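# Move the roof box onto the open hive over its jars

## Task

Take the box sitting on the roof of the closed hive and lay it squarely onto the open hive so it covers the jars there. Every jar must remain in its original spot, and nothing may drop freely by more than a few centimetres. Arm bases, in metres, with heading in degrees counter-clockwise from +x: arm1 at x=-0.27 y=-0.65 z=+1.17 facing +21; arm2 at x=-0.28 y=-0.21 z=+1.18 facing -5; arm3 at x=+0.89 y=-0.16 z=+1.12 facing -173; arm4 at x=+0.27 y=+0.68 z=+1.12 facing -100. Afterwards, release the box and pull the arms away. The result only counts if it stays in place without any robot holding it.

## Robot and tools

Robots: four identical i2rt Big YAM arms named arm1, arm2, arm3 and arm4. Each has six revolute joints, a two-finger gripper and a wrist camera (arm1_cam_wrist to arm4_cam_wrist). Two fixed room cameras, cam_high and cam_low, also see the scene. Each hand reaches roughly 1.0 m from its joint-1 axis. With joints 1 and 6 at zero and the hand level and pointing ahead, the wrist camera sits above the hand and looks toward the fingertips.

Frame: one shared scene frame, origin on the floor, +z up, distances in metres. The hand point is midway between the fingertips. The hand's z axis runs along the fingers, and the fingers open and close along its y axis. The base positions and headings in the task are in this frame.

Tool execute_actions: argument "actions" is a list holding exactly one action, or none. An empty list changes nothing and just returns the state and pictures. The action is an object keyed by arm name. Under each arm there is a "joints" object whose keys are joint names, and each value is an absolute target, not an offset. The keys and their ranges are:
- joint1_rad, -2.879 to 2.879 (tolerance ±0.045). Turns the whole arm about its base, counter-clockwise from above is positive, and 0 points along the base's heading.
- joint2_rad, 0 to 3.141 (±0.14). Shoulder. At 0 the upper arm lies roughly level pointing backward, and increasing it lifts it up and then forward.
- joint3_rad, 0 to 3.019 (±0.09). Elbow. At 0 the forearm is folded onto the upper arm, and larger values open it.
- joint4_rad, -1.692 to 1.57 (±0.055). Hand pitch, positive tips the fingers up.
- joint5_rad, -1.57 to 1.57 (±0.03). Sideways hand swing, positive toward the arm's right.
- joint6_rad, -2.094 to 2.094 (±0.035). Hand roll, positive is clockwise when viewed from behind the hand.
- gripper_m, 0 to 0.093 (±0.003). Fingertip gap in metres. Each finger pad can squeeze with roughly 50 to 62 N, and some grippers are weaker.
Angles are in radians. You may name any subset of arms and joints. Every named motion starts together, and each may finish at a different time. Joints move at different speeds, so the hand can arc widely between postures. An omitted joint or arm may keep driving toward an older target. An unknown key or an out-of-range value makes the whole call rejected, and nothing moves. A single action runs at most 15 s.

Optional "cameras": a list of camera names or ["all"]. Null or omitted returns all images, and [] returns none. The "pictures" line gives the image order.

Tool wait: "seconds", from 0 to 10. It commands nothing and returns the same state and pictures as an empty action.

Tool zoom_image: "camera" (one camera name) and "region" [x0, y0, x1, y1] in pixels of that camera's most recent full image. (0,0) is the top-left, and the region can be no larger than 504 by 504.

Tool finished_scene: "scene" (integer). It closes the current scene once the last command has been held, and it is final. The goal must already be met and stable.

Reading results: joint_positions gives the current angles. joint_status tells how each commanded motion ended. "off_target" means the joint stopped short and may still push. After "contact_stop" or "time_out", the joint holds wherever it stopped. After a time_out, a joint may keep a target (at most 0.375, 0.375, 0.113, 0.225, 0.075 and 0.3 rad from its current angle for joints 1 to 6) and keep pushing, and on_its_own lists such joints. To relieve the push, command the joint its reported position. "joint command not followed" plus a cause means a collision-avoidance check blocked that arm's joint targets, while its gripper command still runs. Blocked joints show "not_followed" and may be retried with later actions until valid targets arrive. Once a result reports a stop, later tool calls in the same reply are skipped. In on_its_own, "held at" is the target a joint holds, not where it actually is. A very small change from the current position may not move a joint. Loaded joints sag.

Motor heat: carrying loads warms motors, even while you are thinking. A MOTOR HOT line appears from 85 °C. At 100 °C that arm goes limp and falls, reported as an OVER-TEMPERATURE FAULT, with "limit_stop_at_motor_heat" in joint_status. After that, resend the targets. Don't hold heavy loads or push against things for long.

Cameras: each image is 504x504, with pinhole plus radial distortion in OpenCV conventions. Calibration matrices are provided, and the room cameras can be off by a couple of degrees and millimetres. Wrist camera poses are derived from joint readings and are less accurate.

Cautions: the arms do not stop on contact and keep pushing hard. Do not squeeze two robots together, since that fails the task, and avoid collisions between arms. The self-collision check ignores fingers, gripper housings and wrist cameras, and it can react too late. Do not knock anything out of the work area or onto the floor. Lower the box gently so nothing drops or slams, and leave the jars undisturbed. Loose objects may occasionally be nudged by outside pushes. The robot holds your last command while you think, so keep replies short. Finally, open the gripper and move the arm clear.

Each tool is called after "Request:" as name([rows], argument=value, ...), one row to a line, values as JSON.

## Session

Request:
execute_actions(actions=[])

Scene clock: 0.00 s.
Motor temperatures (°C, as the motors report them): arm1=[29 28 28 27 31 29] | arm2=[29 29 27 30 28 29] | arm3=[30 27 27 29 30 29] | arm4=[29 31 29 28 30 29]
arm1.joint_positions: joint1_rad=+0.157 joint2_rad=+0.539 joint3_rad=+1.351 joint4_rad=-1.467 joint5_rad=+0.063 joint6_rad=-0.212 gripper_m=+0.095
arm1.joint_status: not commanded
arm1.hand: x=-0.1013 y=-0.5649 z=+1.6773 quat_wxyz=(-0.441, +0.308, -0.842, -0.034) (m; scene frame)
arm2.joint_positions: joint1_rad=+0.612 joint2_rad=+0.542 joint3_rad=+1.456 joint4_rad=-1.306 joint5_rad=+0.231 joint6_rad=+0.200 gripper_m=+0.094
arm2.joint_status: not commanded
arm2.hand: x=-0.0982 y=-0.1549 z=+1.7724 quat_wxyz=(-0.551, +0.065, -0.825, -0.108) (m; scene frame)
arm3.joint_positions: joint1_rad=-0.429 joint2_rad=+0.591 joint3_rad=+1.346 joint4_rad=-1.525 joint5_rad=+0.186 joint6_rad=+0.194 gripper_m=+0.094
arm3.joint_status: not commanded
arm3.hand: x=+0.7072 y=-0.0720 z=+1.6103 quat_wxyz=(+0.110, -0.878, +0.265, +0.382) (m; scene frame)
arm4.joint_positions: joint1_rad=-0.274 joint2_rad=+0.435 joint3_rad=+1.386 joint4_rad=-1.415 joint5_rad=-0.231 joint6_rad=+0.064 gripper_m=+0.094
arm4.joint_status: not commanded
arm4.hand: x=+0.2376 y=+0.5299 z=+1.6713 quat_wxyz=(-0.375, -0.700, -0.480, +0.371) (m; scene frame)
pictures: arm1_cam_wrist, arm2_cam_wrist, arm3_cam_wrist, arm4_cam_wrist, cam_high, cam_low
Images, in order (width x height): arm1_cam_wrist 504x504, arm2_cam_wrist 504x504, arm3_cam_wrist 504x504, arm4_cam_wrist 504x504, cam_high 504x504, cam_low 504x504.

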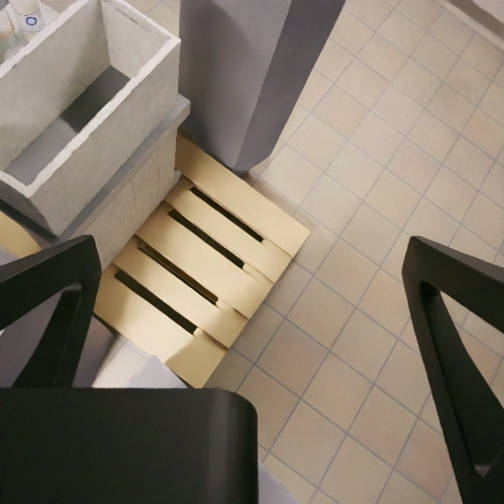

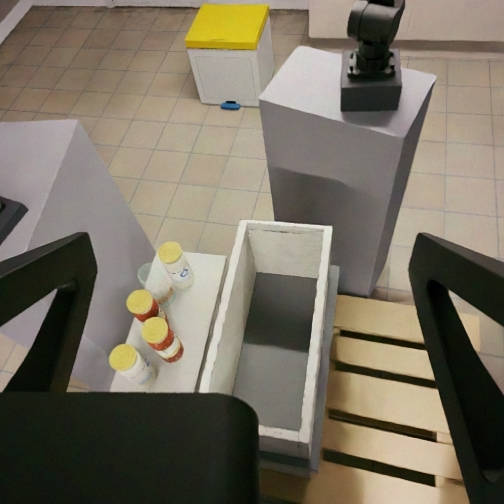

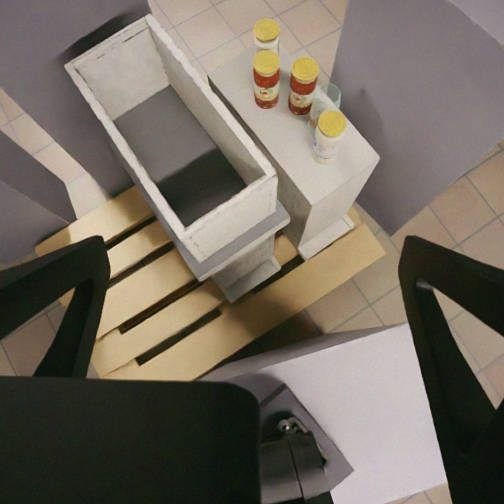

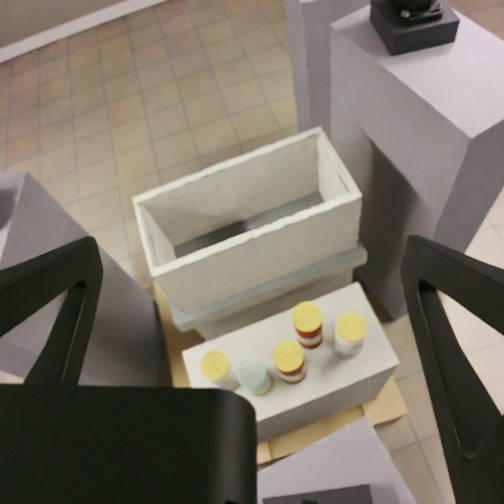

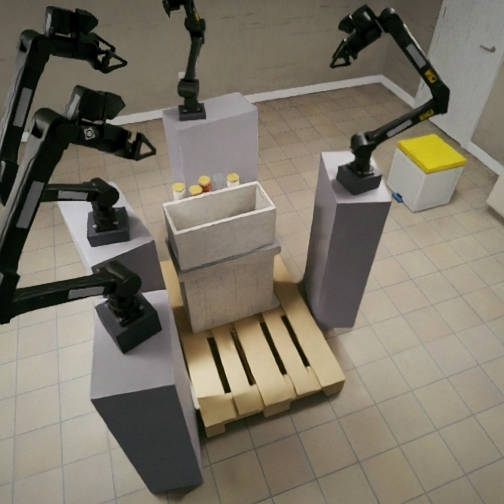

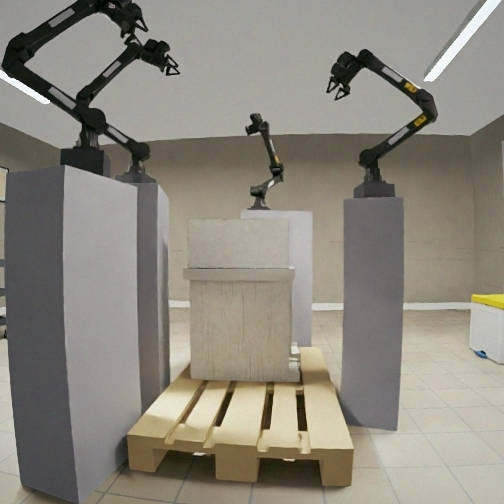

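Request:
zoom_image(camera="arm3_cam_wrist", region=[50, 0, 400, 310])

Request:
zoom_image(camera="arm4_cam_wrist", region=[120, 110, 420, 430])

Request:
zoom_image(camera="cam_high", region=[140, 160, 300, 300])

Request:
zoom_image(camera="cam_low", region=[170, 200, 320, 400])

Region (50, 0, 400, 310) of arm3_cam_wrist's 504x504 image, scaled by 1.440, with more detail than that image has; it fills the top 446 rows of this view, and the rest is white.

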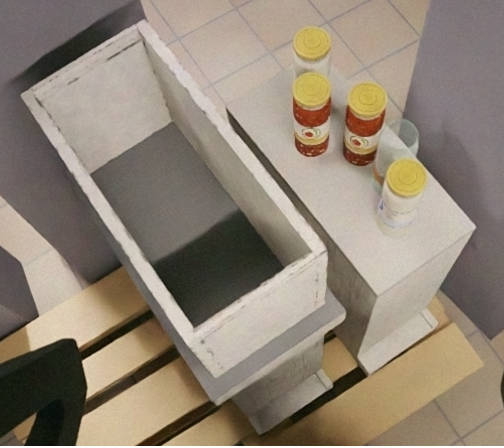

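Region (120, 110, 420, 430) of arm4_cam_wrist's 504x504 image, scaled by 1.575, with more detail than that image has; it fills the left 472 columns of this view, and the rest is white.

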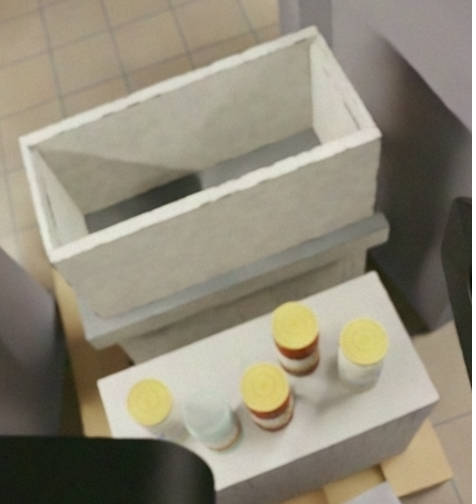

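Region (140, 160, 300, 300) of cam_high's 504x504 image, scaled by 3.150, with more detail than that image has; it fills the top 441 rows of this view, and the rest is white.

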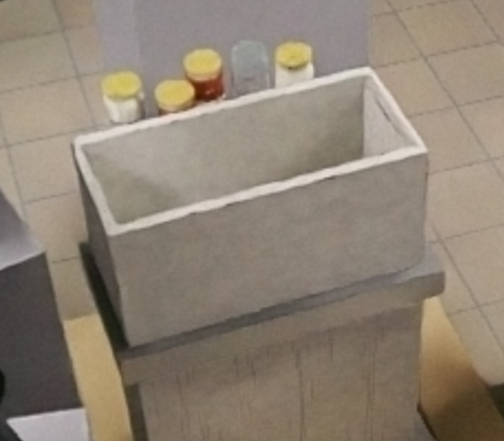

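Region (170, 200, 320, 400) of cam_low's 504x504 image, scaled by 2.520, with more detail than that image has; it fills the left 378 columns of this view, and the rest is white.

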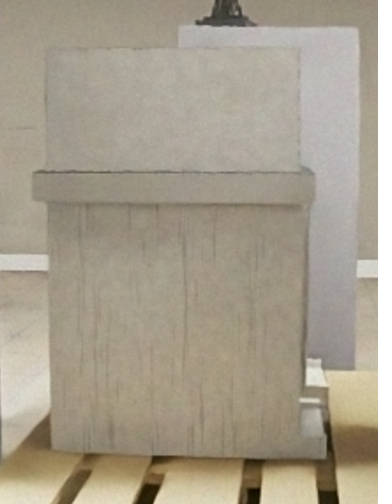

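Request:
execute_actions([
  {"arm1":{"joints":{"joint2_rad":1.2,"joint5_rad":0}},"arm2":{"joints":{"joint4_rad":-0.5,"joint5_rad":0,"joint6_rad":-0.93}},"arm3":{"joints":{"joint3_rad":0.8,"joint5_rad":0,"joint6_rad":1.06}},"arm4":{"joints":{"joint5_rad":0,"joint6_rad":0,"joint1_rad":0.1}}},
], cameras=["arm4_cam_wrist","arm1_cam_wrist"])

Scene clock: 121.93 s.
Motor temperatures (°C, as the motors report them): arm1=[29 28 34 27 31 29] | arm2=[29 29 32 30 28 29] | arm3=[30 27 33 29 30 29] | arm4=[29 31 35 28 30 29]
arm1.joint_positions: joint1_rad=+0.157 joint2_rad=+1.204 joint3_rad=+1.351 joint4_rad=-1.467 joint5_rad=+0.003 joint6_rad=-0.212 gripper_m=+0.095
arm1.joint_status: all done
arm1.hand: x=+0.0673 y=-0.4599 z=+1.4926 quat_wxyz=(-0.124, +0.353, -0.927, -0.012) (m; scene frame)
arm2.joint_positions: joint1_rad=+0.612 joint2_rad=+0.542 joint3_rad=+1.456 joint4_rad=-0.516 joint5_rad=+0.003 joint6_rad=-0.921 gripper_m=+0.094
arm2.joint_status: all done
arm2.hand: x=-0.1142 y=-0.1210 z=+1.9602 quat_wxyz=(-0.818, +0.360, -0.418, +0.165) (m; scene frame)
arm3.joint_positions: joint1_rad=-0.429 joint2_rad=+0.590 joint3_rad=+0.811 joint4_rad=-1.524 joint5_rad=+0.002 joint6_rad=+1.045 gripper_m=+0.094
arm3.joint_status: all done
arm3.hand: x=+0.7122 y=-0.1058 z=+1.3639 quat_wxyz=(-0.045, -0.771, +0.623, +0.126) (m; scene frame)
arm4.joint_positions: joint1_rad=+0.096 joint2_rad=+0.435 joint3_rad=+1.386 joint4_rad=-1.415 joint5_rad=-0.003 joint6_rad=+0.013 gripper_m=+0.094
arm4.joint_status: all done
arm4.hand: x=+0.2538 y=+0.5289 z=+1.6694 quat_wxyz=(-0.363, -0.629, -0.575, +0.376) (m; scene frame)
pictures: arm1_cam_wrist, arm4_cam_wrist
camera_calibration (this result's frames):
arm1_cam_wrist: T_world_to_cam=[[0.656311, -0.751101, 0.0714271, -0.498676], [-0.718166, -0.592888, 0.364311, -0.75927], [-0.231286, -0.290398, -0.928534, 1.39476], [0, 0, 0, 1]] pos_world=[0.104594, -0.419683, 1.60731]
arm4_cam_wrist: T_world_to_cam=[[-0.99707, 0.0736025, -0.0208318, 0.245837], [0.0748735, 0.883307, -0.462777, 0.293595], [-0.0156607, -0.462981, -0.88623, 1.85491], [0, 0, 0, 1]] pos_world=[0.252183, 0.581358, 1.78486]
Images, in order (width x height): arm1_cam_wrist 504x504, arm4_cam_wrist 504x504.

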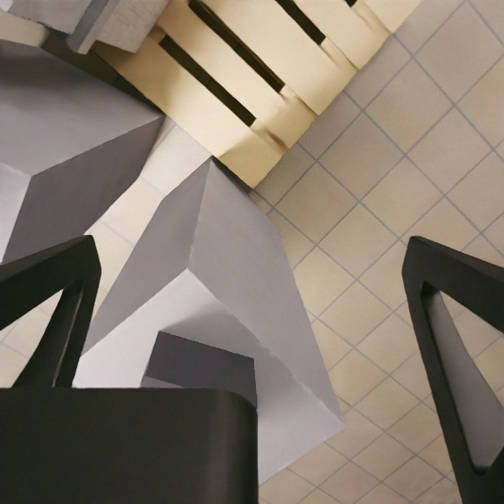

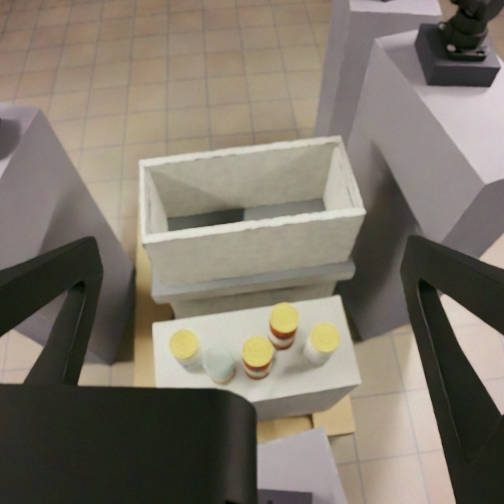

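Request:
execute_actions([
  {"arm1":{"joints":{"joint2_rad":0.5}},"arm2":{"joints":{"joint1_rad":0.75,"joint2_rad":1.80,"joint3_rad":0.725,"joint4_rad":-0.495,"joint6_rad":-0.97}},"arm3":{"joints":{"joint1_rad":-0.545,"joint2_rad":1.80,"joint3_rad":0.988,"joint4_rad":-0.757,"joint6_rad":1.085}}},
])

Scene clock: 228.60 s.
Motor temperatures (°C, as the motors report them): arm1=[29 29 38 27 31 29] | arm2=[29 30 33 30 28 29] | arm3=[30 27 34 29 30 29] | arm4=[29 31 36 29 30 29]
arm1.joint_positions: joint1_rad=+0.157 joint2_rad=+0.497 joint3_rad=+1.353 joint4_rad=-1.467 joint5_rad=+0.003 joint6_rad=-0.212 gripper_m=+0.095
arm1.joint_status: all done
arm1.hand: x=-0.1205 y=-0.5639 z=+1.6848 quat_wxyz=(-0.457, +0.317, -0.829, -0.064) (m; scene frame)
arm2.joint_positions: joint1_rad=+0.742 joint2_rad=+1.789 joint3_rad=+0.710 joint4_rad=-0.497 joint5_rad=+0.001 joint6_rad=-0.962 gripper_m=+0.094
arm2.joint_status: all done
arm2.hand: x=-0.0022 y=+0.0038 z=+1.0832 quat_wxyz=(-0.002, +0.721, -0.693, -0.003) (m; scene frame)
arm3.joint_positions: joint1_rad=-0.542 joint2_rad=+1.783 joint3_rad=+0.965 joint4_rad=-0.766 joint5_rad=+0.001 joint6_rad=+1.070 gripper_m=+0.094
arm3.joint_status: all done
arm3.hand: x=+0.4989 y=+0.0152 z=+1.0817 quat_wxyz=(+0.004, -0.732, +0.681, -0.005) (m; scene frame)
arm4.joint_positions: joint1_rad=+0.096 joint2_rad=+0.435 joint3_rad=+1.386 joint4_rad=-1.415 joint5_rad=-0.003 joint6_rad=+0.013 gripper_m=+0.094
arm4.joint_status: not commanded
arm4.hand: x=+0.2538 y=+0.5289 z=+1.6694 quat_wxyz=(-0.363, -0.629, -0.575, +0.376) (m; scene frame)
pictures: arm1_cam_wrist, arm2_cam_wrist, arm3_cam_wrist, arm4_cam_wrist, cam_high, cam_low
camera_calibration (this result's frames):
arm1_cam_wrist: T_world_to_cam=[[0.579359, -0.793215, 0.187491, -0.695774], [-0.727634, -0.606991, -0.319548, 0.11726], [0.367275, 0.0487084, -0.928836, 1.76342], [0, 0, 0, 1]] pos_world=[-0.159234, -0.566616, 1.80585]
arm2_cam_wrist: T_world_to_cam=[[0.999056, 0.0427359, -0.00778517, 0.0126782], [0.0392866, -0.812452, 0.581703, -0.620136], [0.0185345, -0.581459, -0.813364, 1.00714], [0, 0, 0, 1]] pos_world=[-0.00697013, 0.081241, 1.18001]
arm3_cam_wrist: T_world_to_cam=[[0.997448, 0.0684936, 0.0201709, -0.524939], [0.0438451, -0.810508, 0.584084, -0.64146], [0.0563547, -0.581709, -0.811443, 0.980714], [0, 0, 0, 1]] pos_world=[0.496456, 0.0865362, 1.18105]
arm4_cam_wrist: T_world_to_cam=[[-0.99707, 0.0736025, -0.0208318, 0.245837], [0.0748735, 0.883307, -0.462777, 0.293595], [-0.0156607, -0.462981, -0.88623, 1.85491], [0, 0, 0, 1]] pos_world=[0.252183, 0.581358, 1.78486]
Images, in order (width x height): arm1_cam_wrist 504x504, arm2_cam_wrist 504x504, arm3_cam_wrist 504x504, arm4_cam_wrist 504x504, cam_high 504x504, cam_low 504x504.

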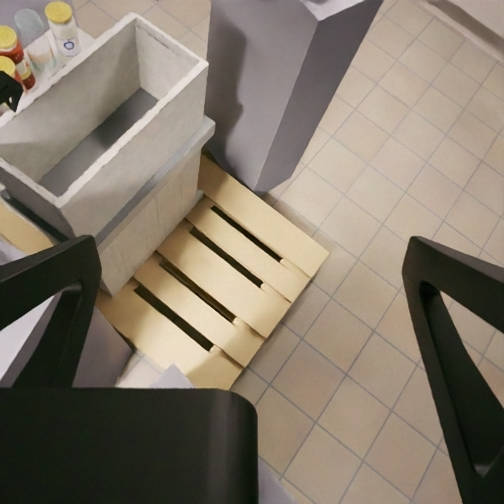

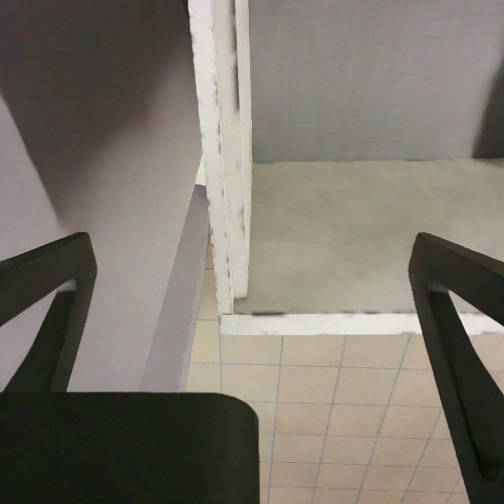

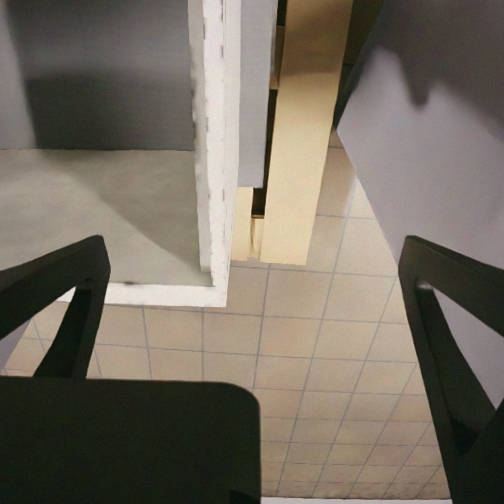

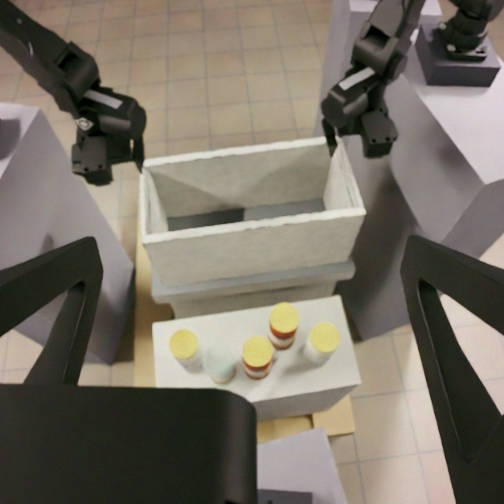

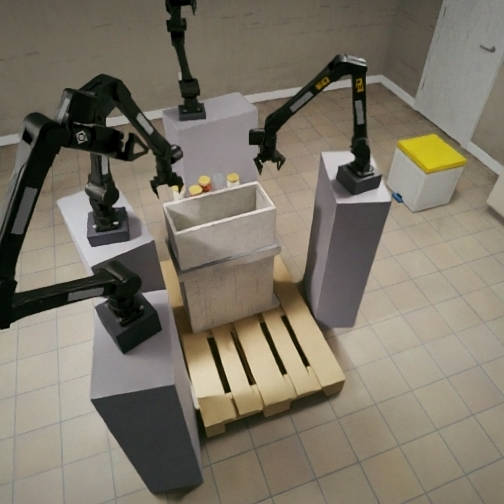

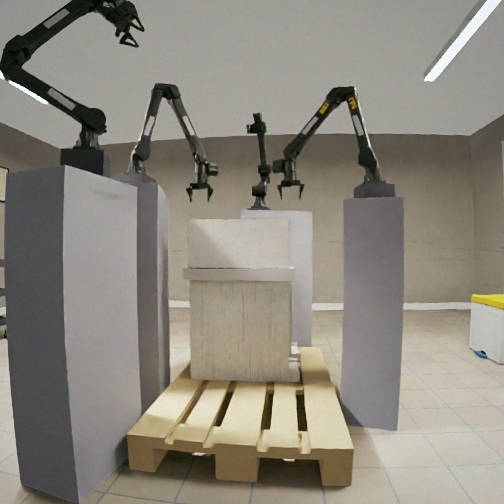

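Request:
zoom_image(camera="arm2_cam_wrist", region=[150, 140, 350, 360])

Request:
zoom_image(camera="arm3_cam_wrist", region=[120, 130, 320, 330])

Request:
zoom_image(camera="arm4_cam_wrist", region=[130, 130, 380, 420])

Region (150, 140, 350, 360) of arm2_cam_wrist's 504x504 image, scaled by 2.291, with more detail than that image has; it fills the left 458 columns of this view, and the rest is white.

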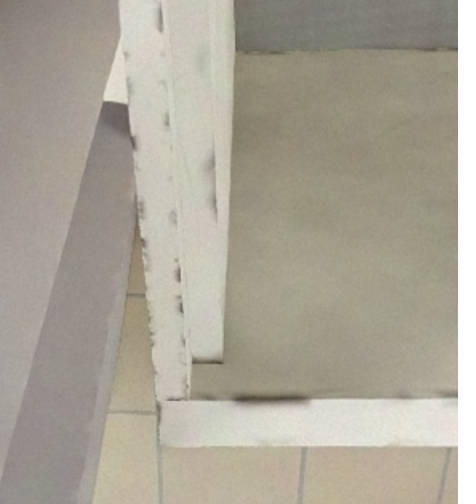

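Region (120, 130, 320, 330) of arm3_cam_wrist's 504x504 image, scaled by 2.520, with more detail than that image has.

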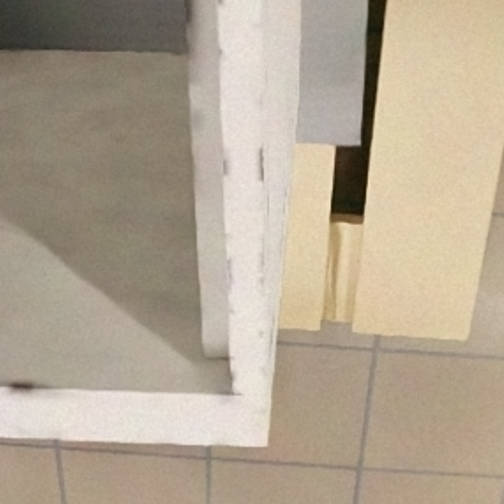

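Region (130, 130, 380, 420) of arm4_cam_wrist's 504x504 image, scaled by 1.738, with more detail than that image has; it fills the left 434 columns of this view, and the rest is white.

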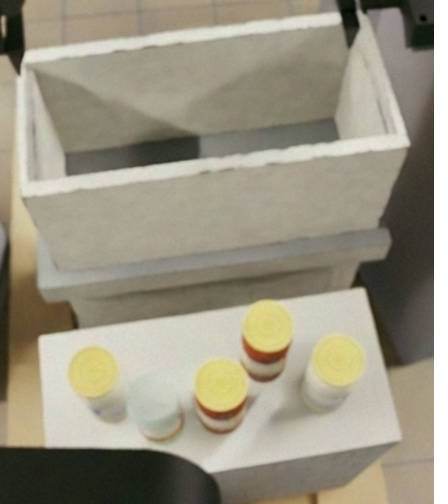

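Request:
execute_actions([
  {"arm2":{"joints":{"joint1_rad":0.697,"joint2_rad":2.035,"joint3_rad":0.65,"joint4_rad":-0.18,"joint6_rad":-1.04,"gripper_m":0.065}},"arm3":{"joints":{"joint1_rad":-0.476,"joint2_rad":2.003,"joint3_rad":1.002,"joint4_rad":-0.555,"joint6_rad":1.17,"gripper_m":0.065}}},
], cameras=["arm2_cam_wrist","arm3_cam_wrist","cam_low"])

Scene clock: 349.67 s.
Motor temperatures (°C, as the motors report them): arm1=[29 29 37 27 31 29] | arm2=[29 31 32 30 28 29] | arm3=[30 29 34 29 30 29] | arm4=[29 31 38 29 30 29]
arm1.joint_positions: joint1_rad=+0.157 joint2_rad=+0.497 joint3_rad=+1.353 joint4_rad=-1.467 joint5_rad=+0.003 joint6_rad=-0.212 gripper_m=+0.095
arm1.joint_status: not commanded
arm1.hand: x=-0.1205 y=-0.5639 z=+1.6848 quat_wxyz=(-0.457, +0.317, -0.829, -0.064) (m; scene frame)
arm2.joint_positions: joint1_rad=+0.703 joint2_rad=+2.035 joint3_rad=+0.648 joint4_rad=-0.191 joint5_rad=+0.001 joint6_rad=-1.032 gripper_m=+0.065
arm2.joint_status: all done
arm2.hand: x=-0.0179 y=-0.0229 z=+0.9973 quat_wxyz=(-0.001, +0.731, -0.682, -0.003) (m; scene frame)
arm3.joint_positions: joint1_rad=-0.471 joint2_rad=+1.997 joint3_rad=+0.975 joint4_rad=-0.564 joint5_rad=+0.001 joint6_rad=+1.155 gripper_m=+0.065
arm3.joint_status: all done
arm3.hand: x=+0.4785 y=-0.0094 z=+0.9949 quat_wxyz=(+0.005, -0.728, +0.686, -0.007) (m; scene frame)
arm4.joint_positions: joint1_rad=+0.096 joint2_rad=+0.435 joint3_rad=+1.386 joint4_rad=-1.415 joint5_rad=-0.003 joint6_rad=+0.013 gripper_m=+0.094
arm4.joint_status: not commanded
arm4.hand: x=+0.2538 y=+0.5289 z=+1.6694 quat_wxyz=(-0.363, -0.629, -0.575, +0.376) (m; scene frame)
pictures: arm2_cam_wrist, arm3_cam_wrist, cam_low
camera_calibration (this result's frames):
arm2_cam_wrist: T_world_to_cam=[[0.997277, 0.0732094, -0.0089312, 0.0306319], [0.0647295, -0.810791, 0.581745, -0.590881], [0.0353479, -0.580739, -0.813322, 0.922335], [0, 0, 0, 1]] pos_world=[-0.0249036, 0.0543118, 1.09417]
arm3_cam_wrist: T_world_to_cam=[[0.998221, 0.0547929, 0.0234938, -0.504992], [0.0307429, -0.810739, 0.584601, -0.60403], [0.0510793, -0.582838, -0.810981, 0.89919], [0, 0, 0, 1]] pos_world=[0.476733, 0.0620418, 1.09421]
Images, in order (width x height): arm2_cam_wrist 504x504, arm3_cam_wrist 504x504, cam_low 504x504.

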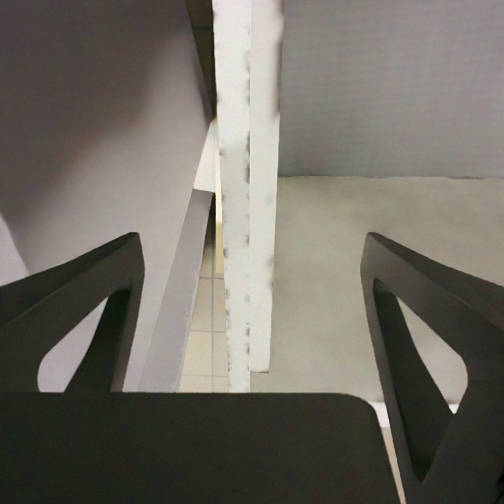

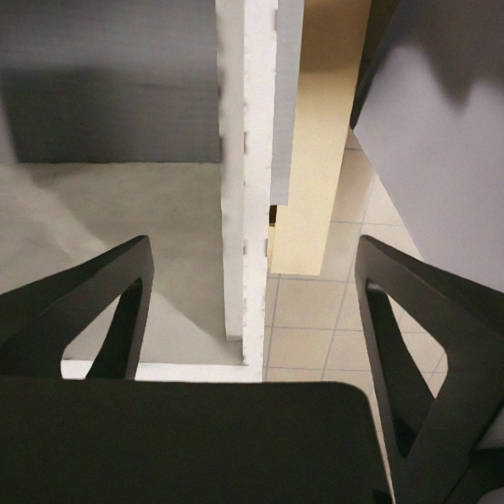

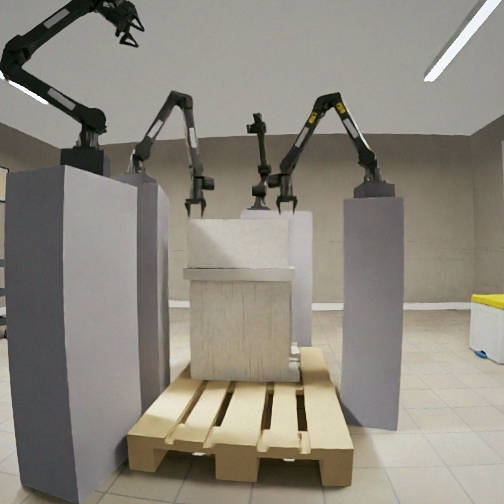

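Request:
execute_actions([
  {"arm2":{"joints":{"joint2_rad":2.172,"joint3_rad":0.698,"joint4_rad":-0.068}},"arm3":{"joints":{"joint1_rad":-0.487,"joint2_rad":2.105,"joint3_rad":1.02,"joint4_rad":-0.456}}},
], cameras=[])

Request:
execute_actions([
  {"arm2":{"joints":{"joint2_rad":2.318,"joint3_rad":0.745,"joint4_rad":0.032}},"arm3":{"joints":{"joint2_rad":2.217,"joint3_rad":1.04,"joint4_rad":-0.364}}},
], cameras=["arm2_cam_wrist","arm3_cam_wrist","cam_low","arm4_cam_wrist"])

Scene clock: 368.90 s.
Motor temperatures (°C, as the motors report them): arm1=[29 29 37 27 31 29] | arm2=[29 31 31 30 28 29] | arm3=[30 30 34 29 30 29] | arm4=[29 31 38 29 30 29]
arm1.joint_positions: joint1_rad=+0.157 joint2_rad=+0.497 joint3_rad=+1.353 joint4_rad=-1.467 joint5_rad=+0.003 joint6_rad=-0.212 gripper_m=+0.095
arm1.joint_status: not commanded
arm1.hand: x=-0.1205 y=-0.5639 z=+1.6848 quat_wxyz=(-0.457, +0.317, -0.829, -0.064) (m; scene frame)
arm2.joint_positions: joint1_rad=+0.702 joint2_rad=+2.117 joint3_rad=+0.699 joint4_rad=-0.087 joint5_rad=-0.001 joint6_rad=-1.034 gripper_m=+0.065
arm2.joint_status: all done
arm2.hand: x=+0.0075 y=-0.0051 z=+0.9761 quat_wxyz=(-0.037, +0.731, -0.681, +0.004) (m; scene frame)
arm3.joint_positions: joint1_rad=-0.480 joint2_rad=+2.085 joint3_rad=+0.996 joint4_rad=-0.465 joint5_rad=+0.001 joint6_rad=+1.155 gripper_m=+0.065
arm3.joint_status: all done
arm3.hand: x=+0.4678 y=-0.0011 z=+0.9620 quat_wxyz=(-0.001, -0.725, +0.689, +0.009) (m; scene frame)
arm4.joint_positions: joint1_rad=+0.096 joint2_rad=+0.435 joint3_rad=+1.386 joint4_rad=-1.415 joint5_rad=-0.003 joint6_rad=+0.013 gripper_m=+0.094
arm4.joint_status: not commanded
arm4.hand: x=+0.2538 y=+0.5289 z=+1.6694 quat_wxyz=(-0.363, -0.629, -0.575, +0.376) (m; scene frame)
pictures: none
No camera images: the call's "cameras" was empty. Leave "cameras" out to get every camera's image.

Scene clock: 370.83 s.
Motor temperatures (°C, as the motors report them): arm1=[29 29 37 27 31 29] | arm2=[29 31 31 30 28 29] | arm3=[30 30 34 29 30 29] | arm4=[29 31 38 29 30 29]
arm1.joint_positions: joint1_rad=+0.157 joint2_rad=+0.497 joint3_rad=+1.353 joint4_rad=-1.467 joint5_rad=+0.003 joint6_rad=-0.212 gripper_m=+0.095
arm1.joint_status: not commanded
arm1.hand: x=-0.1205 y=-0.5639 z=+1.6848 quat_wxyz=(-0.457, +0.317, -0.829, -0.064) (m; scene frame)
arm2.joint_positions: joint1_rad=+0.699 joint2_rad=+2.124 joint3_rad=+0.699 joint4_rad=-0.075 joint5_rad=-0.010 joint6_rad=-1.046 gripper_m=+0.065
arm2.joint_status: joint2_rad time_out (moved +0.007 of +0.201); joint4_rad time_out (moved +0.012 of +0.119); the others done
arm2.on_its_own: joint2_rad reads +2.124 and still pushes toward +2.318 since a time_out; joint4_rad reads -0.075 and still pushes toward +0.032 since a time_out
arm2.hand: x=+0.0077 y=-0.0046 z=+0.9739 quat_wxyz=(-0.040, +0.734, -0.678, +0.000) (m; scene frame)
arm3.joint_positions: joint1_rad=-0.480 joint2_rad=+2.201 joint3_rad=+1.022 joint4_rad=-0.372 joint5_rad=+0.001 joint6_rad=+1.155 gripper_m=+0.065
arm3.joint_status: all done
arm3.hand: x=+0.4658 y=-0.0002 z=+0.9173 quat_wxyz=(-0.002, -0.725, +0.689, +0.010) (m; scene frame)
arm4.joint_positions: joint1_rad=+0.096 joint2_rad=+0.435 joint3_rad=+1.386 joint4_rad=-1.415 joint5_rad=-0.003 joint6_rad=+0.013 gripper_m=+0.094
arm4.joint_status: not commanded
arm4.hand: x=+0.2538 y=+0.5289 z=+1.6694 quat_wxyz=(-0.363, -0.629, -0.575, +0.376) (m; scene frame)
pictures: arm2_cam_wrist, arm3_cam_wrist, arm4_cam_wrist, cam_low
camera_calibration (this result's frames):
arm2_cam_wrist: T_world_to_cam=[[0.995312, 0.0809845, 0.0528724, -0.0565957], [0.0395787, -0.839862, 0.541355, -0.52464], [0.0882469, -0.536724, -0.83913, 0.937976], [0, 0, 0, 1]] pos_world=[-0.00567859, 0.0673925, 1.07409]
arm3_cam_wrist: T_world_to_cam=[[0.998912, 0.0456799, -0.00939933, -0.461136], [0.0428177, -0.818411, 0.573035, -0.545805], [0.0184837, -0.572814, -0.819477, 0.86526], [0, 0, 0, 1]] pos_world=[0.468012, 0.0700044, 1.01749]
arm4_cam_wrist: T_world_to_cam=[[-0.99707, 0.0736025, -0.0208318, 0.245837], [0.0748735, 0.883307, -0.462777, 0.293595], [-0.0156607, -0.462981, -0.88623, 1.85491], [0, 0, 0, 1]] pos_world=[0.252183, 0.581358, 1.78486]
Images, in order (width x height): arm2_cam_wrist 504x504, arm3_cam_wrist 504x504, arm4_cam_wrist 504x504, cam_low 504x504.

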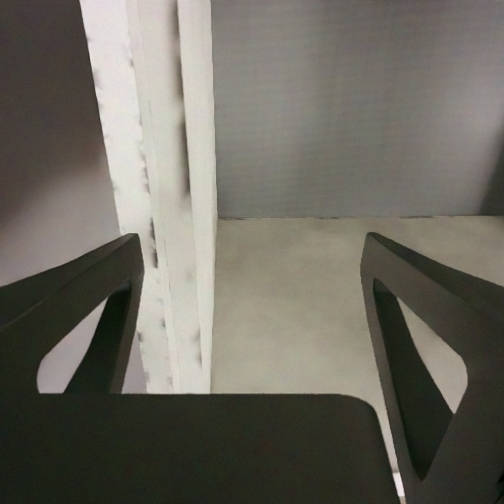

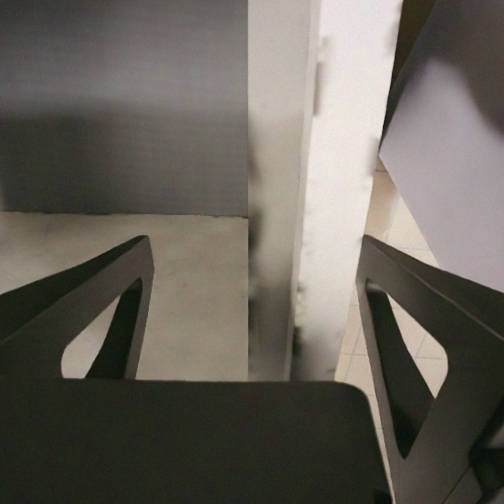

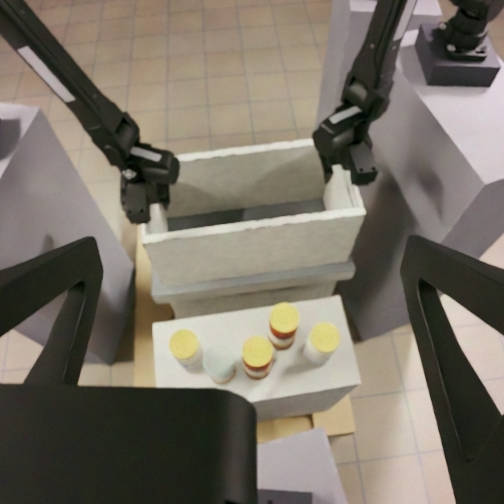

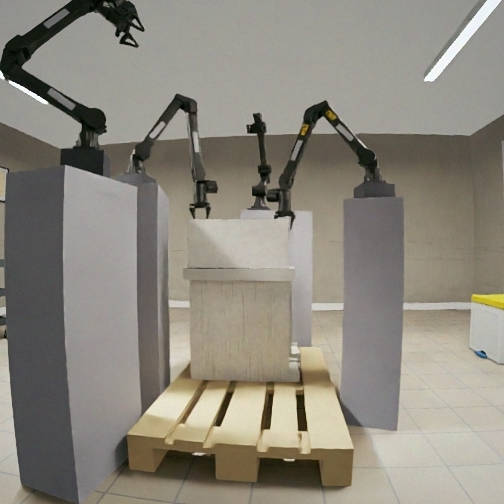

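Arm2's finger landed on the rim; backing off.

Request:
execute_actions([
  {"arm2":{"joints":{"joint2_rad":2.05,"joint3_rad":0.66,"joint4_rad":-0.15,"joint5_rad":0,"joint6_rad":-1.03,"gripper_m":0.09}},"arm3":{"joints":{"joint2_rad":2.232}}},
], cameras=["arm2_cam_wrist","arm3_cam_wrist"])

Scene clock: 376.53 s.
Motor temperatures (°C, as the motors report them): arm1=[29 29 37 27 31 29] | arm2=[29 31 31 30 28 29] | arm3=[30 30 33 29 30 29] | arm4=[29 31 38 29 30 29]
arm1.joint_positions: joint1_rad=+0.157 joint2_rad=+0.497 joint3_rad=+1.353 joint4_rad=-1.467 joint5_rad=+0.003 joint6_rad=-0.212 gripper_m=+0.095
arm1.joint_status: not commanded
arm1.hand: x=-0.1205 y=-0.5639 z=+1.6848 quat_wxyz=(-0.457, +0.317, -0.829, -0.064) (m; scene frame)
arm2.joint_positions: joint1_rad=+0.686 joint2_rad=+2.058 joint3_rad=+0.653 joint4_rad=-0.146 joint5_rad=+0.002 joint6_rad=-1.038 gripper_m=+0.090
arm2.joint_status: all done
arm2.hand: x=-0.0091 y=-0.0238 z=+0.9907 quat_wxyz=(-0.014, +0.728, -0.686, +0.000) (m; scene frame)
arm3.joint_positions: joint1_rad=-0.480 joint2_rad=+2.201 joint3_rad=+1.022 joint4_rad=-0.372 joint5_rad=+0.001 joint6_rad=+1.155 gripper_m=+0.065
arm3.joint_status: all done
arm3.hand: x=+0.4658 y=-0.0002 z=+0.9173 quat_wxyz=(-0.002, -0.725, +0.689, +0.010) (m; scene frame)
arm4.joint_positions: joint1_rad=+0.096 joint2_rad=+0.435 joint3_rad=+1.386 joint4_rad=-1.415 joint5_rad=-0.003 joint6_rad=+0.013 gripper_m=+0.094
arm4.joint_status: not commanded
arm4.hand: x=+0.2538 y=+0.5289 z=+1.6694 quat_wxyz=(-0.363, -0.629, -0.575, +0.376) (m; scene frame)
pictures: arm2_cam_wrist, arm3_cam_wrist
camera_calibration (this result's frames):
arm2_cam_wrist: T_world_to_cam=[[0.997959, 0.0622988, 0.0140341, -0.00108239], [0.0431282, -0.819574, 0.571347, -0.578389], [0.0470963, -0.569576, -0.820588, 0.923723], [0, 0, 0, 1]] pos_world=[-0.0174788, 0.0521653, 1.08847]
arm3_cam_wrist: T_world_to_cam=[[0.998912, 0.0456799, -0.00939933, -0.461136], [0.0428177, -0.818411, 0.573035, -0.545805], [0.0184837, -0.572814, -0.819477, 0.86526], [0, 0, 0, 1]] pos_world=[0.468012, 0.0700044, 1.01749]
Images, in order (width x height): arm2_cam_wrist 504x504, arm3_cam_wrist 504x504.

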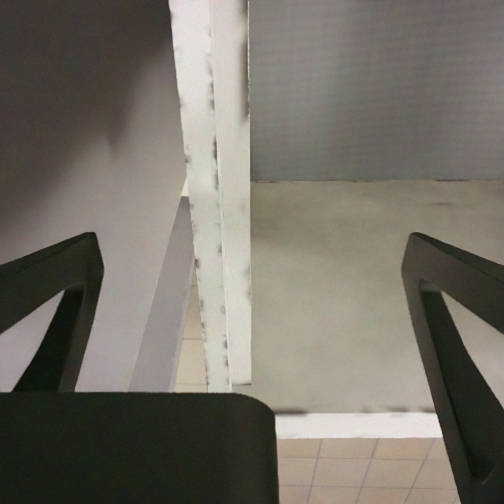

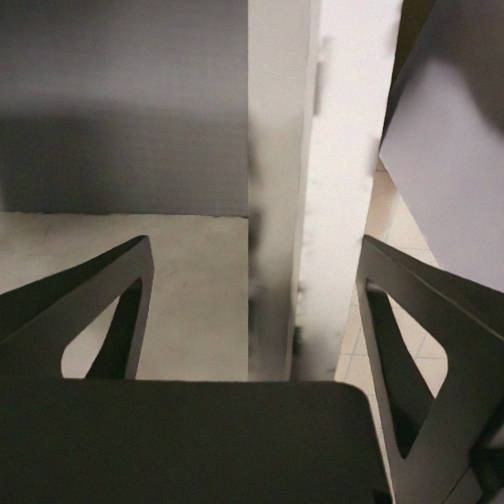

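Request:
execute_actions([
  {"arm2":{"joints":{"joint2_rad":2.18,"joint3_rad":0.668,"joint4_rad":-0.11}},"arm3":{"joints":{"joint2_rad":2.205,"joint4_rad":-0.415}}},
], cameras=[])

Scene clock: 387.83 s.
Motor temperatures (°C, as the motors report them): arm1=[29 29 37 27 31 29] | arm2=[29 31 31 30 28 29] | arm3=[30 30 33 29 30 29] | arm4=[29 31 38 29 30 29]
arm1.joint_positions: joint1_rad=+0.157 joint2_rad=+0.497 joint3_rad=+1.353 joint4_rad=-1.467 joint5_rad=+0.003 joint6_rad=-0.212 gripper_m=+0.095
arm1.joint_status: not commanded
arm1.hand: x=-0.1205 y=-0.5639 z=+1.6848 quat_wxyz=(-0.457, +0.317, -0.829, -0.064) (m; scene frame)
arm2.joint_positions: joint1_rad=+0.686 joint2_rad=+2.171 joint3_rad=+0.666 joint4_rad=-0.117 joint5_rad=+0.002 joint6_rad=-1.038 gripper_m=+0.090
arm2.joint_status: all done
arm2.hand: x=-0.0279 y=-0.0360 z=+0.9577 quat_wxyz=(+0.021, +0.728, -0.686, -0.008) (m; scene frame)
arm3.joint_positions: joint1_rad=-0.480 joint2_rad=+2.201 joint3_rad=+1.022 joint4_rad=-0.407 joint5_rad=+0.001 joint6_rad=+1.155 gripper_m=+0.065
arm3.joint_status: all done
arm3.hand: x=+0.4737 y=-0.0032 z=+0.9173 quat_wxyz=(+0.005, -0.725, +0.689, -0.006) (m; scene frame)
arm4.joint_positions: joint1_rad=+0.096 joint2_rad=+0.435 joint3_rad=+1.386 joint4_rad=-1.415 joint5_rad=-0.003 joint6_rad=+0.013 gripper_m=+0.094
arm4.joint_status: not commanded
arm4.hand: x=+0.2538 y=+0.5289 z=+1.6694 quat_wxyz=(-0.363, -0.629, -0.575, +0.376) (m; scene frame)
pictures: none
No camera images: the call's "cameras" was empty. Leave "cameras" out to get every camera's image.

Request:
execute_actions([
  {"arm2":{"joints":{"joint1_rad":0.71,"joint2_rad":2.31,"joint3_rad":0.705,"joint4_rad":-0.03}}},
], cameras=[])

Request:
execute_actions([
  {"arm2":{"joints":{"joint3_rad":0.722,"joint4_rad":0.02,"gripper_m":0.06}}},
], cameras=["arm2_cam_wrist","arm3_cam_wrist","cam_low"])

Scene clock: 396.97 s.
Motor temperatures (°C, as the motors report them): arm1=[29 29 37 27 31 29] | arm2=[29 31 31 30 28 29] | arm3=[30 31 33 29 30 29] | arm4=[29 31 38 29 30 29]
arm1.joint_positions: joint1_rad=+0.157 joint2_rad=+0.497 joint3_rad=+1.353 joint4_rad=-1.467 joint5_rad=+0.003 joint6_rad=-0.212 gripper_m=+0.095
arm1.joint_status: not commanded
arm1.hand: x=-0.1205 y=-0.5639 z=+1.6848 quat_wxyz=(-0.457, +0.317, -0.829, -0.064) (m; scene frame)
arm2.joint_positions: joint1_rad=+0.700 joint2_rad=+2.299 joint3_rad=+0.704 joint4_rad=-0.037 joint5_rad=+0.002 joint6_rad=-1.038 gripper_m=+0.090
arm2.joint_status: all done
arm2.hand: x=-0.0333 y=-0.0344 z=+0.9204 quat_wxyz=(+0.025, +0.732, -0.681, -0.009) (m; scene frame)
arm3.joint_positions: joint1_rad=-0.480 joint2_rad=+2.201 joint3_rad=+1.022 joint4_rad=-0.407 joint5_rad=+0.001 joint6_rad=+1.155 gripper_m=+0.065
arm3.joint_status: not commanded
arm3.hand: x=+0.4737 y=-0.0032 z=+0.9173 quat_wxyz=(+0.005, -0.725, +0.689, -0.006) (m; scene frame)
arm4.joint_positions: joint1_rad=+0.096 joint2_rad=+0.435 joint3_rad=+1.386 joint4_rad=-1.415 joint5_rad=-0.003 joint6_rad=+0.013 gripper_m=+0.094
arm4.joint_status: not commanded
arm4.hand: x=+0.2538 y=+0.5289 z=+1.6694 quat_wxyz=(-0.363, -0.629, -0.575, +0.376) (m; scene frame)
pictures: none
No camera images: the call's "cameras" was empty. Leave "cameras" out to get every camera's image.

Scene clock: 397.63 s.
Motor temperatures (°C, as the motors report them): arm1=[29 29 37 27 31 29] | arm2=[29 31 31 30 28 29] | arm3=[30 31 33 29 30 29] | arm4=[29 31 38 29 30 29]
arm1.joint_positions: joint1_rad=+0.157 joint2_rad=+0.497 joint3_rad=+1.353 joint4_rad=-1.467 joint5_rad=+0.003 joint6_rad=-0.212 gripper_m=+0.095
arm1.joint_status: not commanded
arm1.hand: x=-0.1205 y=-0.5639 z=+1.6848 quat_wxyz=(-0.457, +0.317, -0.829, -0.064) (m; scene frame)
arm2.joint_positions: joint1_rad=+0.700 joint2_rad=+2.299 joint3_rad=+0.720 joint4_rad=+0.011 joint5_rad=+0.002 joint6_rad=-1.038 gripper_m=+0.060
arm2.joint_status: all done
arm2.hand: x=-0.0156 y=-0.0220 z=+0.9200 quat_wxyz=(-0.006, +0.732, -0.681, -0.002) (m; scene frame)
arm3.joint_positions: joint1_rad=-0.480 joint2_rad=+2.201 joint3_rad=+1.022 joint4_rad=-0.407 joint5_rad=+0.001 joint6_rad=+1.155 gripper_m=+0.065
arm3.joint_status: not commanded
arm3.hand: x=+0.4737 y=-0.0032 z=+0.9173 quat_wxyz=(+0.005, -0.725, +0.689, -0.006) (m; scene frame)
arm4.joint_positions: joint1_rad=+0.096 joint2_rad=+0.435 joint3_rad=+1.386 joint4_rad=-1.415 joint5_rad=-0.003 joint6_rad=+0.013 gripper_m=+0.094
arm4.joint_status: not commanded
arm4.hand: x=+0.2538 y=+0.5289 z=+1.6694 quat_wxyz=(-0.363, -0.629, -0.575, +0.376) (m; scene frame)
pictures: arm2_cam_wrist, arm3_cam_wrist, cam_low
camera_calibration (this result's frames):
arm2_cam_wrist: T_world_to_cam=[[0.997122, 0.0758153, -0.00031341, 0.019741], [0.0620295, -0.81342, 0.578359, -0.542259], [0.0435936, -0.576714, -0.815782, 0.862418], [0, 0, 0, 1]] pos_world=[-0.023644, 0.0547871, 1.01717]
arm3_cam_wrist: T_world_to_cam=[[0.998714, 0.0456439, 0.0220705, -0.497647], [0.0241711, -0.811315, 0.584109, -0.549907], [0.0445671, -0.582824, -0.811375, 0.843556], [0, 0, 0, 1]] pos_world=[0.472704, 0.0682118, 1.01663]
Images, in order (width x height): arm2_cam_wrist 504x504, arm3_cam_wrist 504x504, cam_low 504x504.

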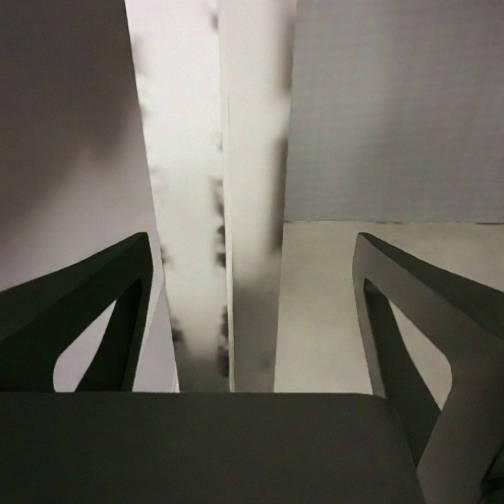

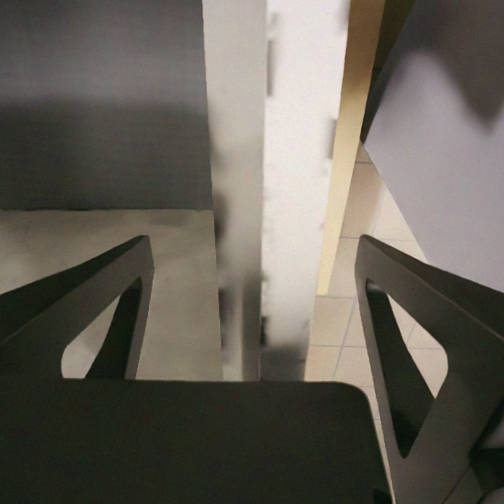

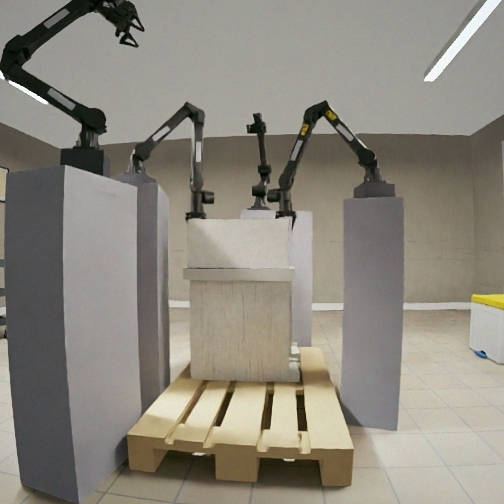

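Request:
execute_actions([
  {"arm2":{"joints":{"joint2_rad":2.299,"joint3_rad":0.712,"joint4_rad":0.0,"gripper_m":0.0}},"arm3":{"joints":{"joint2_rad":2.2,"joint3_rad":1.03,"gripper_m":0.0}}},
], cameras=[])

Request:
execute_actions([
  {"arm2":{"joints":{"joint1_rad":0.703,"joint2_rad":2.14,"joint3_rad":0.667,"joint4_rad":-0.08}},"arm3":{"joints":{"joint2_rad":2.07,"joint3_rad":1.01,"joint4_rad":-0.48}}},
], cameras=["arm2_cam_wrist","arm3_cam_wrist","cam_low"])

Scene clock: 484.70 s.
Motor temperatures (°C, as the motors report them): arm1=[29 29 38 27 31 29] | arm2=[29 32 30 30 28 29] | arm3=[30 32 32 29 30 29] | arm4=[29 32 39 29 30 29]
arm1.joint_positions: joint1_rad=+0.157 joint2_rad=+0.497 joint3_rad=+1.353 joint4_rad=-1.467 joint5_rad=+0.003 joint6_rad=-0.212 gripper_m=+0.095
arm1.joint_status: not commanded
arm1.hand: x=-0.1205 y=-0.5639 z=+1.6848 quat_wxyz=(-0.457, +0.317, -0.829, -0.064) (m; scene frame)
arm2.joint_positions: joint1_rad=+0.701 joint2_rad=+2.299 joint3_rad=+0.715 joint4_rad=+0.006 joint5_rad=-0.002 joint6_rad=-1.035 gripper_m=+0.018
arm2.joint_status: gripper_m off_target (ended at +0.018, target +0.000); the others done
arm2.hand: x=-0.0197 y=-0.0236 z=+0.9199 quat_wxyz=(-0.001, +0.732, -0.681, -0.005) (m; scene frame)
arm3.joint_positions: joint1_rad=-0.480 joint2_rad=+2.201 joint3_rad=+1.022 joint4_rad=-0.411 joint5_rad=+0.003 joint6_rad=+1.157 gripper_m=+0.018
arm3.joint_status: gripper_m off_target (ended at +0.018, target +0.000); the others done
arm3.hand: x=+0.4748 y=-0.0031 z=+0.9173 quat_wxyz=(+0.006, -0.724, +0.690, -0.008) (m; scene frame)
arm4.joint_positions: joint1_rad=+0.096 joint2_rad=+0.435 joint3_rad=+1.386 joint4_rad=-1.415 joint5_rad=-0.003 joint6_rad=+0.013 gripper_m=+0.094
arm4.joint_status: not commanded
arm4.hand: x=+0.2538 y=+0.5289 z=+1.6694 quat_wxyz=(-0.363, -0.629, -0.575, +0.376) (m; scene frame)
pictures: none
No camera images: the call's "cameras" was empty. Leave "cameras" out to get every camera's image.

Scene clock: 485.67 s.
Motor temperatures (°C, as the motors report them): arm1=[29 29 38 27 31 29] | arm2=[29 32 30 30 28 29] | arm3=[30 32 32 29 30 29] | arm4=[29 32 39 29 30 29]
arm1.joint_positions: joint1_rad=+0.157 joint2_rad=+0.497 joint3_rad=+1.353 joint4_rad=-1.467 joint5_rad=+0.003 joint6_rad=-0.212 gripper_m=+0.095
arm1.joint_status: not commanded
arm1.hand: x=-0.1205 y=-0.5639 z=+1.6848 quat_wxyz=(-0.457, +0.317, -0.829, -0.064) (m; scene frame)
arm2.joint_positions: joint1_rad=+0.701 joint2_rad=+2.205 joint3_rad=+0.679 joint4_rad=-0.059 joint5_rad=+0.002 joint6_rad=-1.035 gripper_m=+0.018
arm2.joint_status: all done
arm2.hand: x=-0.0222 y=-0.0264 z=+0.9476 quat_wxyz=(+0.003, +0.732, -0.682, -0.004) (m; scene frame)
arm3.joint_positions: joint1_rad=-0.480 joint2_rad=+2.149 joint3_rad=+1.014 joint4_rad=-0.449 joint5_rad=-0.007 joint6_rad=+1.159 gripper_m=+0.018
arm3.joint_status: all done
arm3.hand: x=+0.4716 y=-0.0038 z=+0.9380 quat_wxyz=(+0.001, -0.723, +0.691, -0.007) (m; scene frame)
arm4.joint_positions: joint1_rad=+0.096 joint2_rad=+0.435 joint3_rad=+1.386 joint4_rad=-1.415 joint5_rad=-0.003 joint6_rad=+0.013 gripper_m=+0.094
arm4.joint_status: not commanded
arm4.hand: x=+0.2538 y=+0.5289 z=+1.6694 quat_wxyz=(-0.363, -0.629, -0.575, +0.376) (m; scene frame)
pictures: arm2_cam_wrist, arm3_cam_wrist, cam_low
camera_calibration (this result's frames):
arm2_cam_wrist: T_world_to_cam=[[0.99711, 0.0743506, -0.0155805, 0.0411017], [0.0693586, -0.807376, 0.585947, -0.568303], [0.0309863, -0.585334, -0.8102, 0.876807], [0, 0, 0, 1]] pos_world=[-0.0287352, 0.0513356, 1.04402]
arm3_cam_wrist: T_world_to_cam=[[0.998979, 0.0418638, 0.0169982, -0.491343], [0.0237936, -0.807236, 0.589749, -0.567546], [0.0384107, -0.588742, -0.807408, 0.859234], [0, 0, 0, 1]] pos_world=[0.471341, 0.068292, 1.03681]
Images, in order (width x height): arm2_cam_wrist 504x504, arm3_cam_wrist 504x504, cam_low 504x504.

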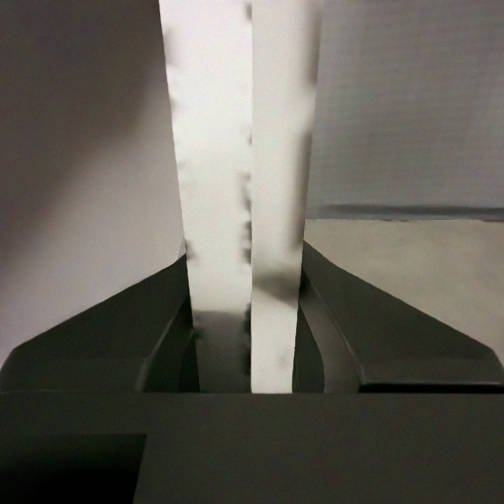

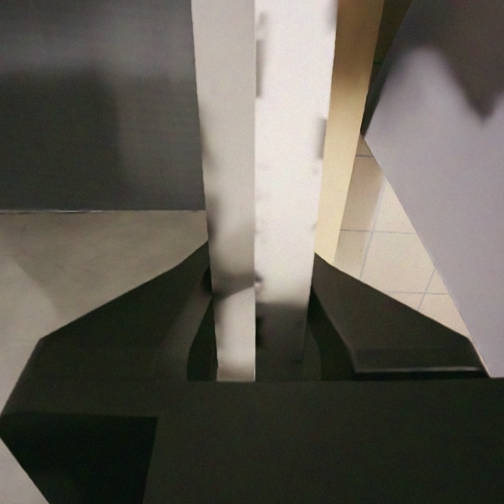

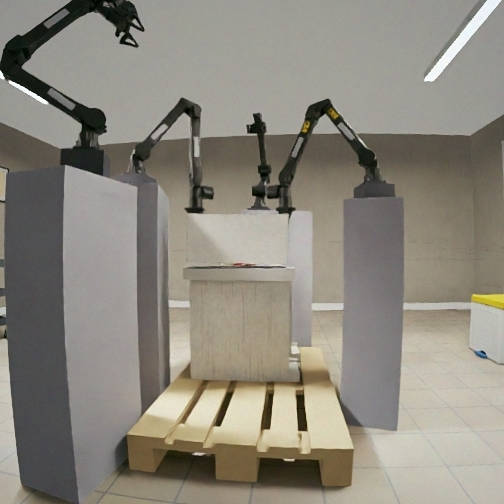

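Request:
execute_actions([
  {"arm2":{"joints":{"joint1_rad":0.752,"joint2_rad":1.925,"joint3_rad":0.68,"joint4_rad":-0.243,"joint6_rad":-0.986}},"arm3":{"joints":{"joint1_rad":-0.522,"joint2_rad":1.89,"joint3_rad":1.04,"joint4_rad":-0.605,"joint6_rad":1.107}}},
], cameras=[])

Scene clock: 496.67 s.
Motor temperatures (°C, as the motors report them): arm1=[29 29 38 27 31 29] | arm2=[29 33 30 30 28 29] | arm3=[30 34 32 29 30 29] | arm4=[29 32 39 29 30 29]
arm1.joint_positions: joint1_rad=+0.157 joint2_rad=+0.497 joint3_rad=+1.353 joint4_rad=-1.467 joint5_rad=+0.003 joint6_rad=-0.212 gripper_m=+0.095
arm1.joint_status: not commanded
arm1.hand: x=-0.1205 y=-0.5639 z=+1.6848 quat_wxyz=(-0.457, +0.317, -0.829, -0.064) (m; scene frame)
arm2.joint_positions: joint1_rad=+0.751 joint2_rad=+1.982 joint3_rad=+0.665 joint4_rad=-0.243 joint5_rad=-0.001 joint6_rad=-0.988 gripper_m=+0.018
arm2.joint_status: all done
arm2.hand: x=-0.0160 y=-0.0020 z=+1.0151 quat_wxyz=(-0.010, +0.733, -0.680, -0.003) (m; scene frame)
arm3.joint_positions: joint1_rad=-0.526 joint2_rad=+1.976 joint3_rad=+1.013 joint4_rad=-0.612 joint5_rad=+0.004 joint6_rad=+1.110 gripper_m=+0.018
arm3.joint_status: all done
arm3.hand: x=+0.4736 y=+0.0193 z=+1.0120 quat_wxyz=(+0.004, -0.724, +0.690, -0.001) (m; scene frame)
arm4.joint_positions: joint1_rad=+0.096 joint2_rad=+0.435 joint3_rad=+1.386 joint4_rad=-1.415 joint5_rad=-0.003 joint6_rad=+0.013 gripper_m=+0.094
arm4.joint_status: not commanded
arm4.hand: x=+0.2538 y=+0.5289 z=+1.6694 quat_wxyz=(-0.363, -0.629, -0.575, +0.376) (m; scene frame)
pictures: none
No camera images: the call's "cameras" was empty. Leave "cameras" out to get every camera's image.


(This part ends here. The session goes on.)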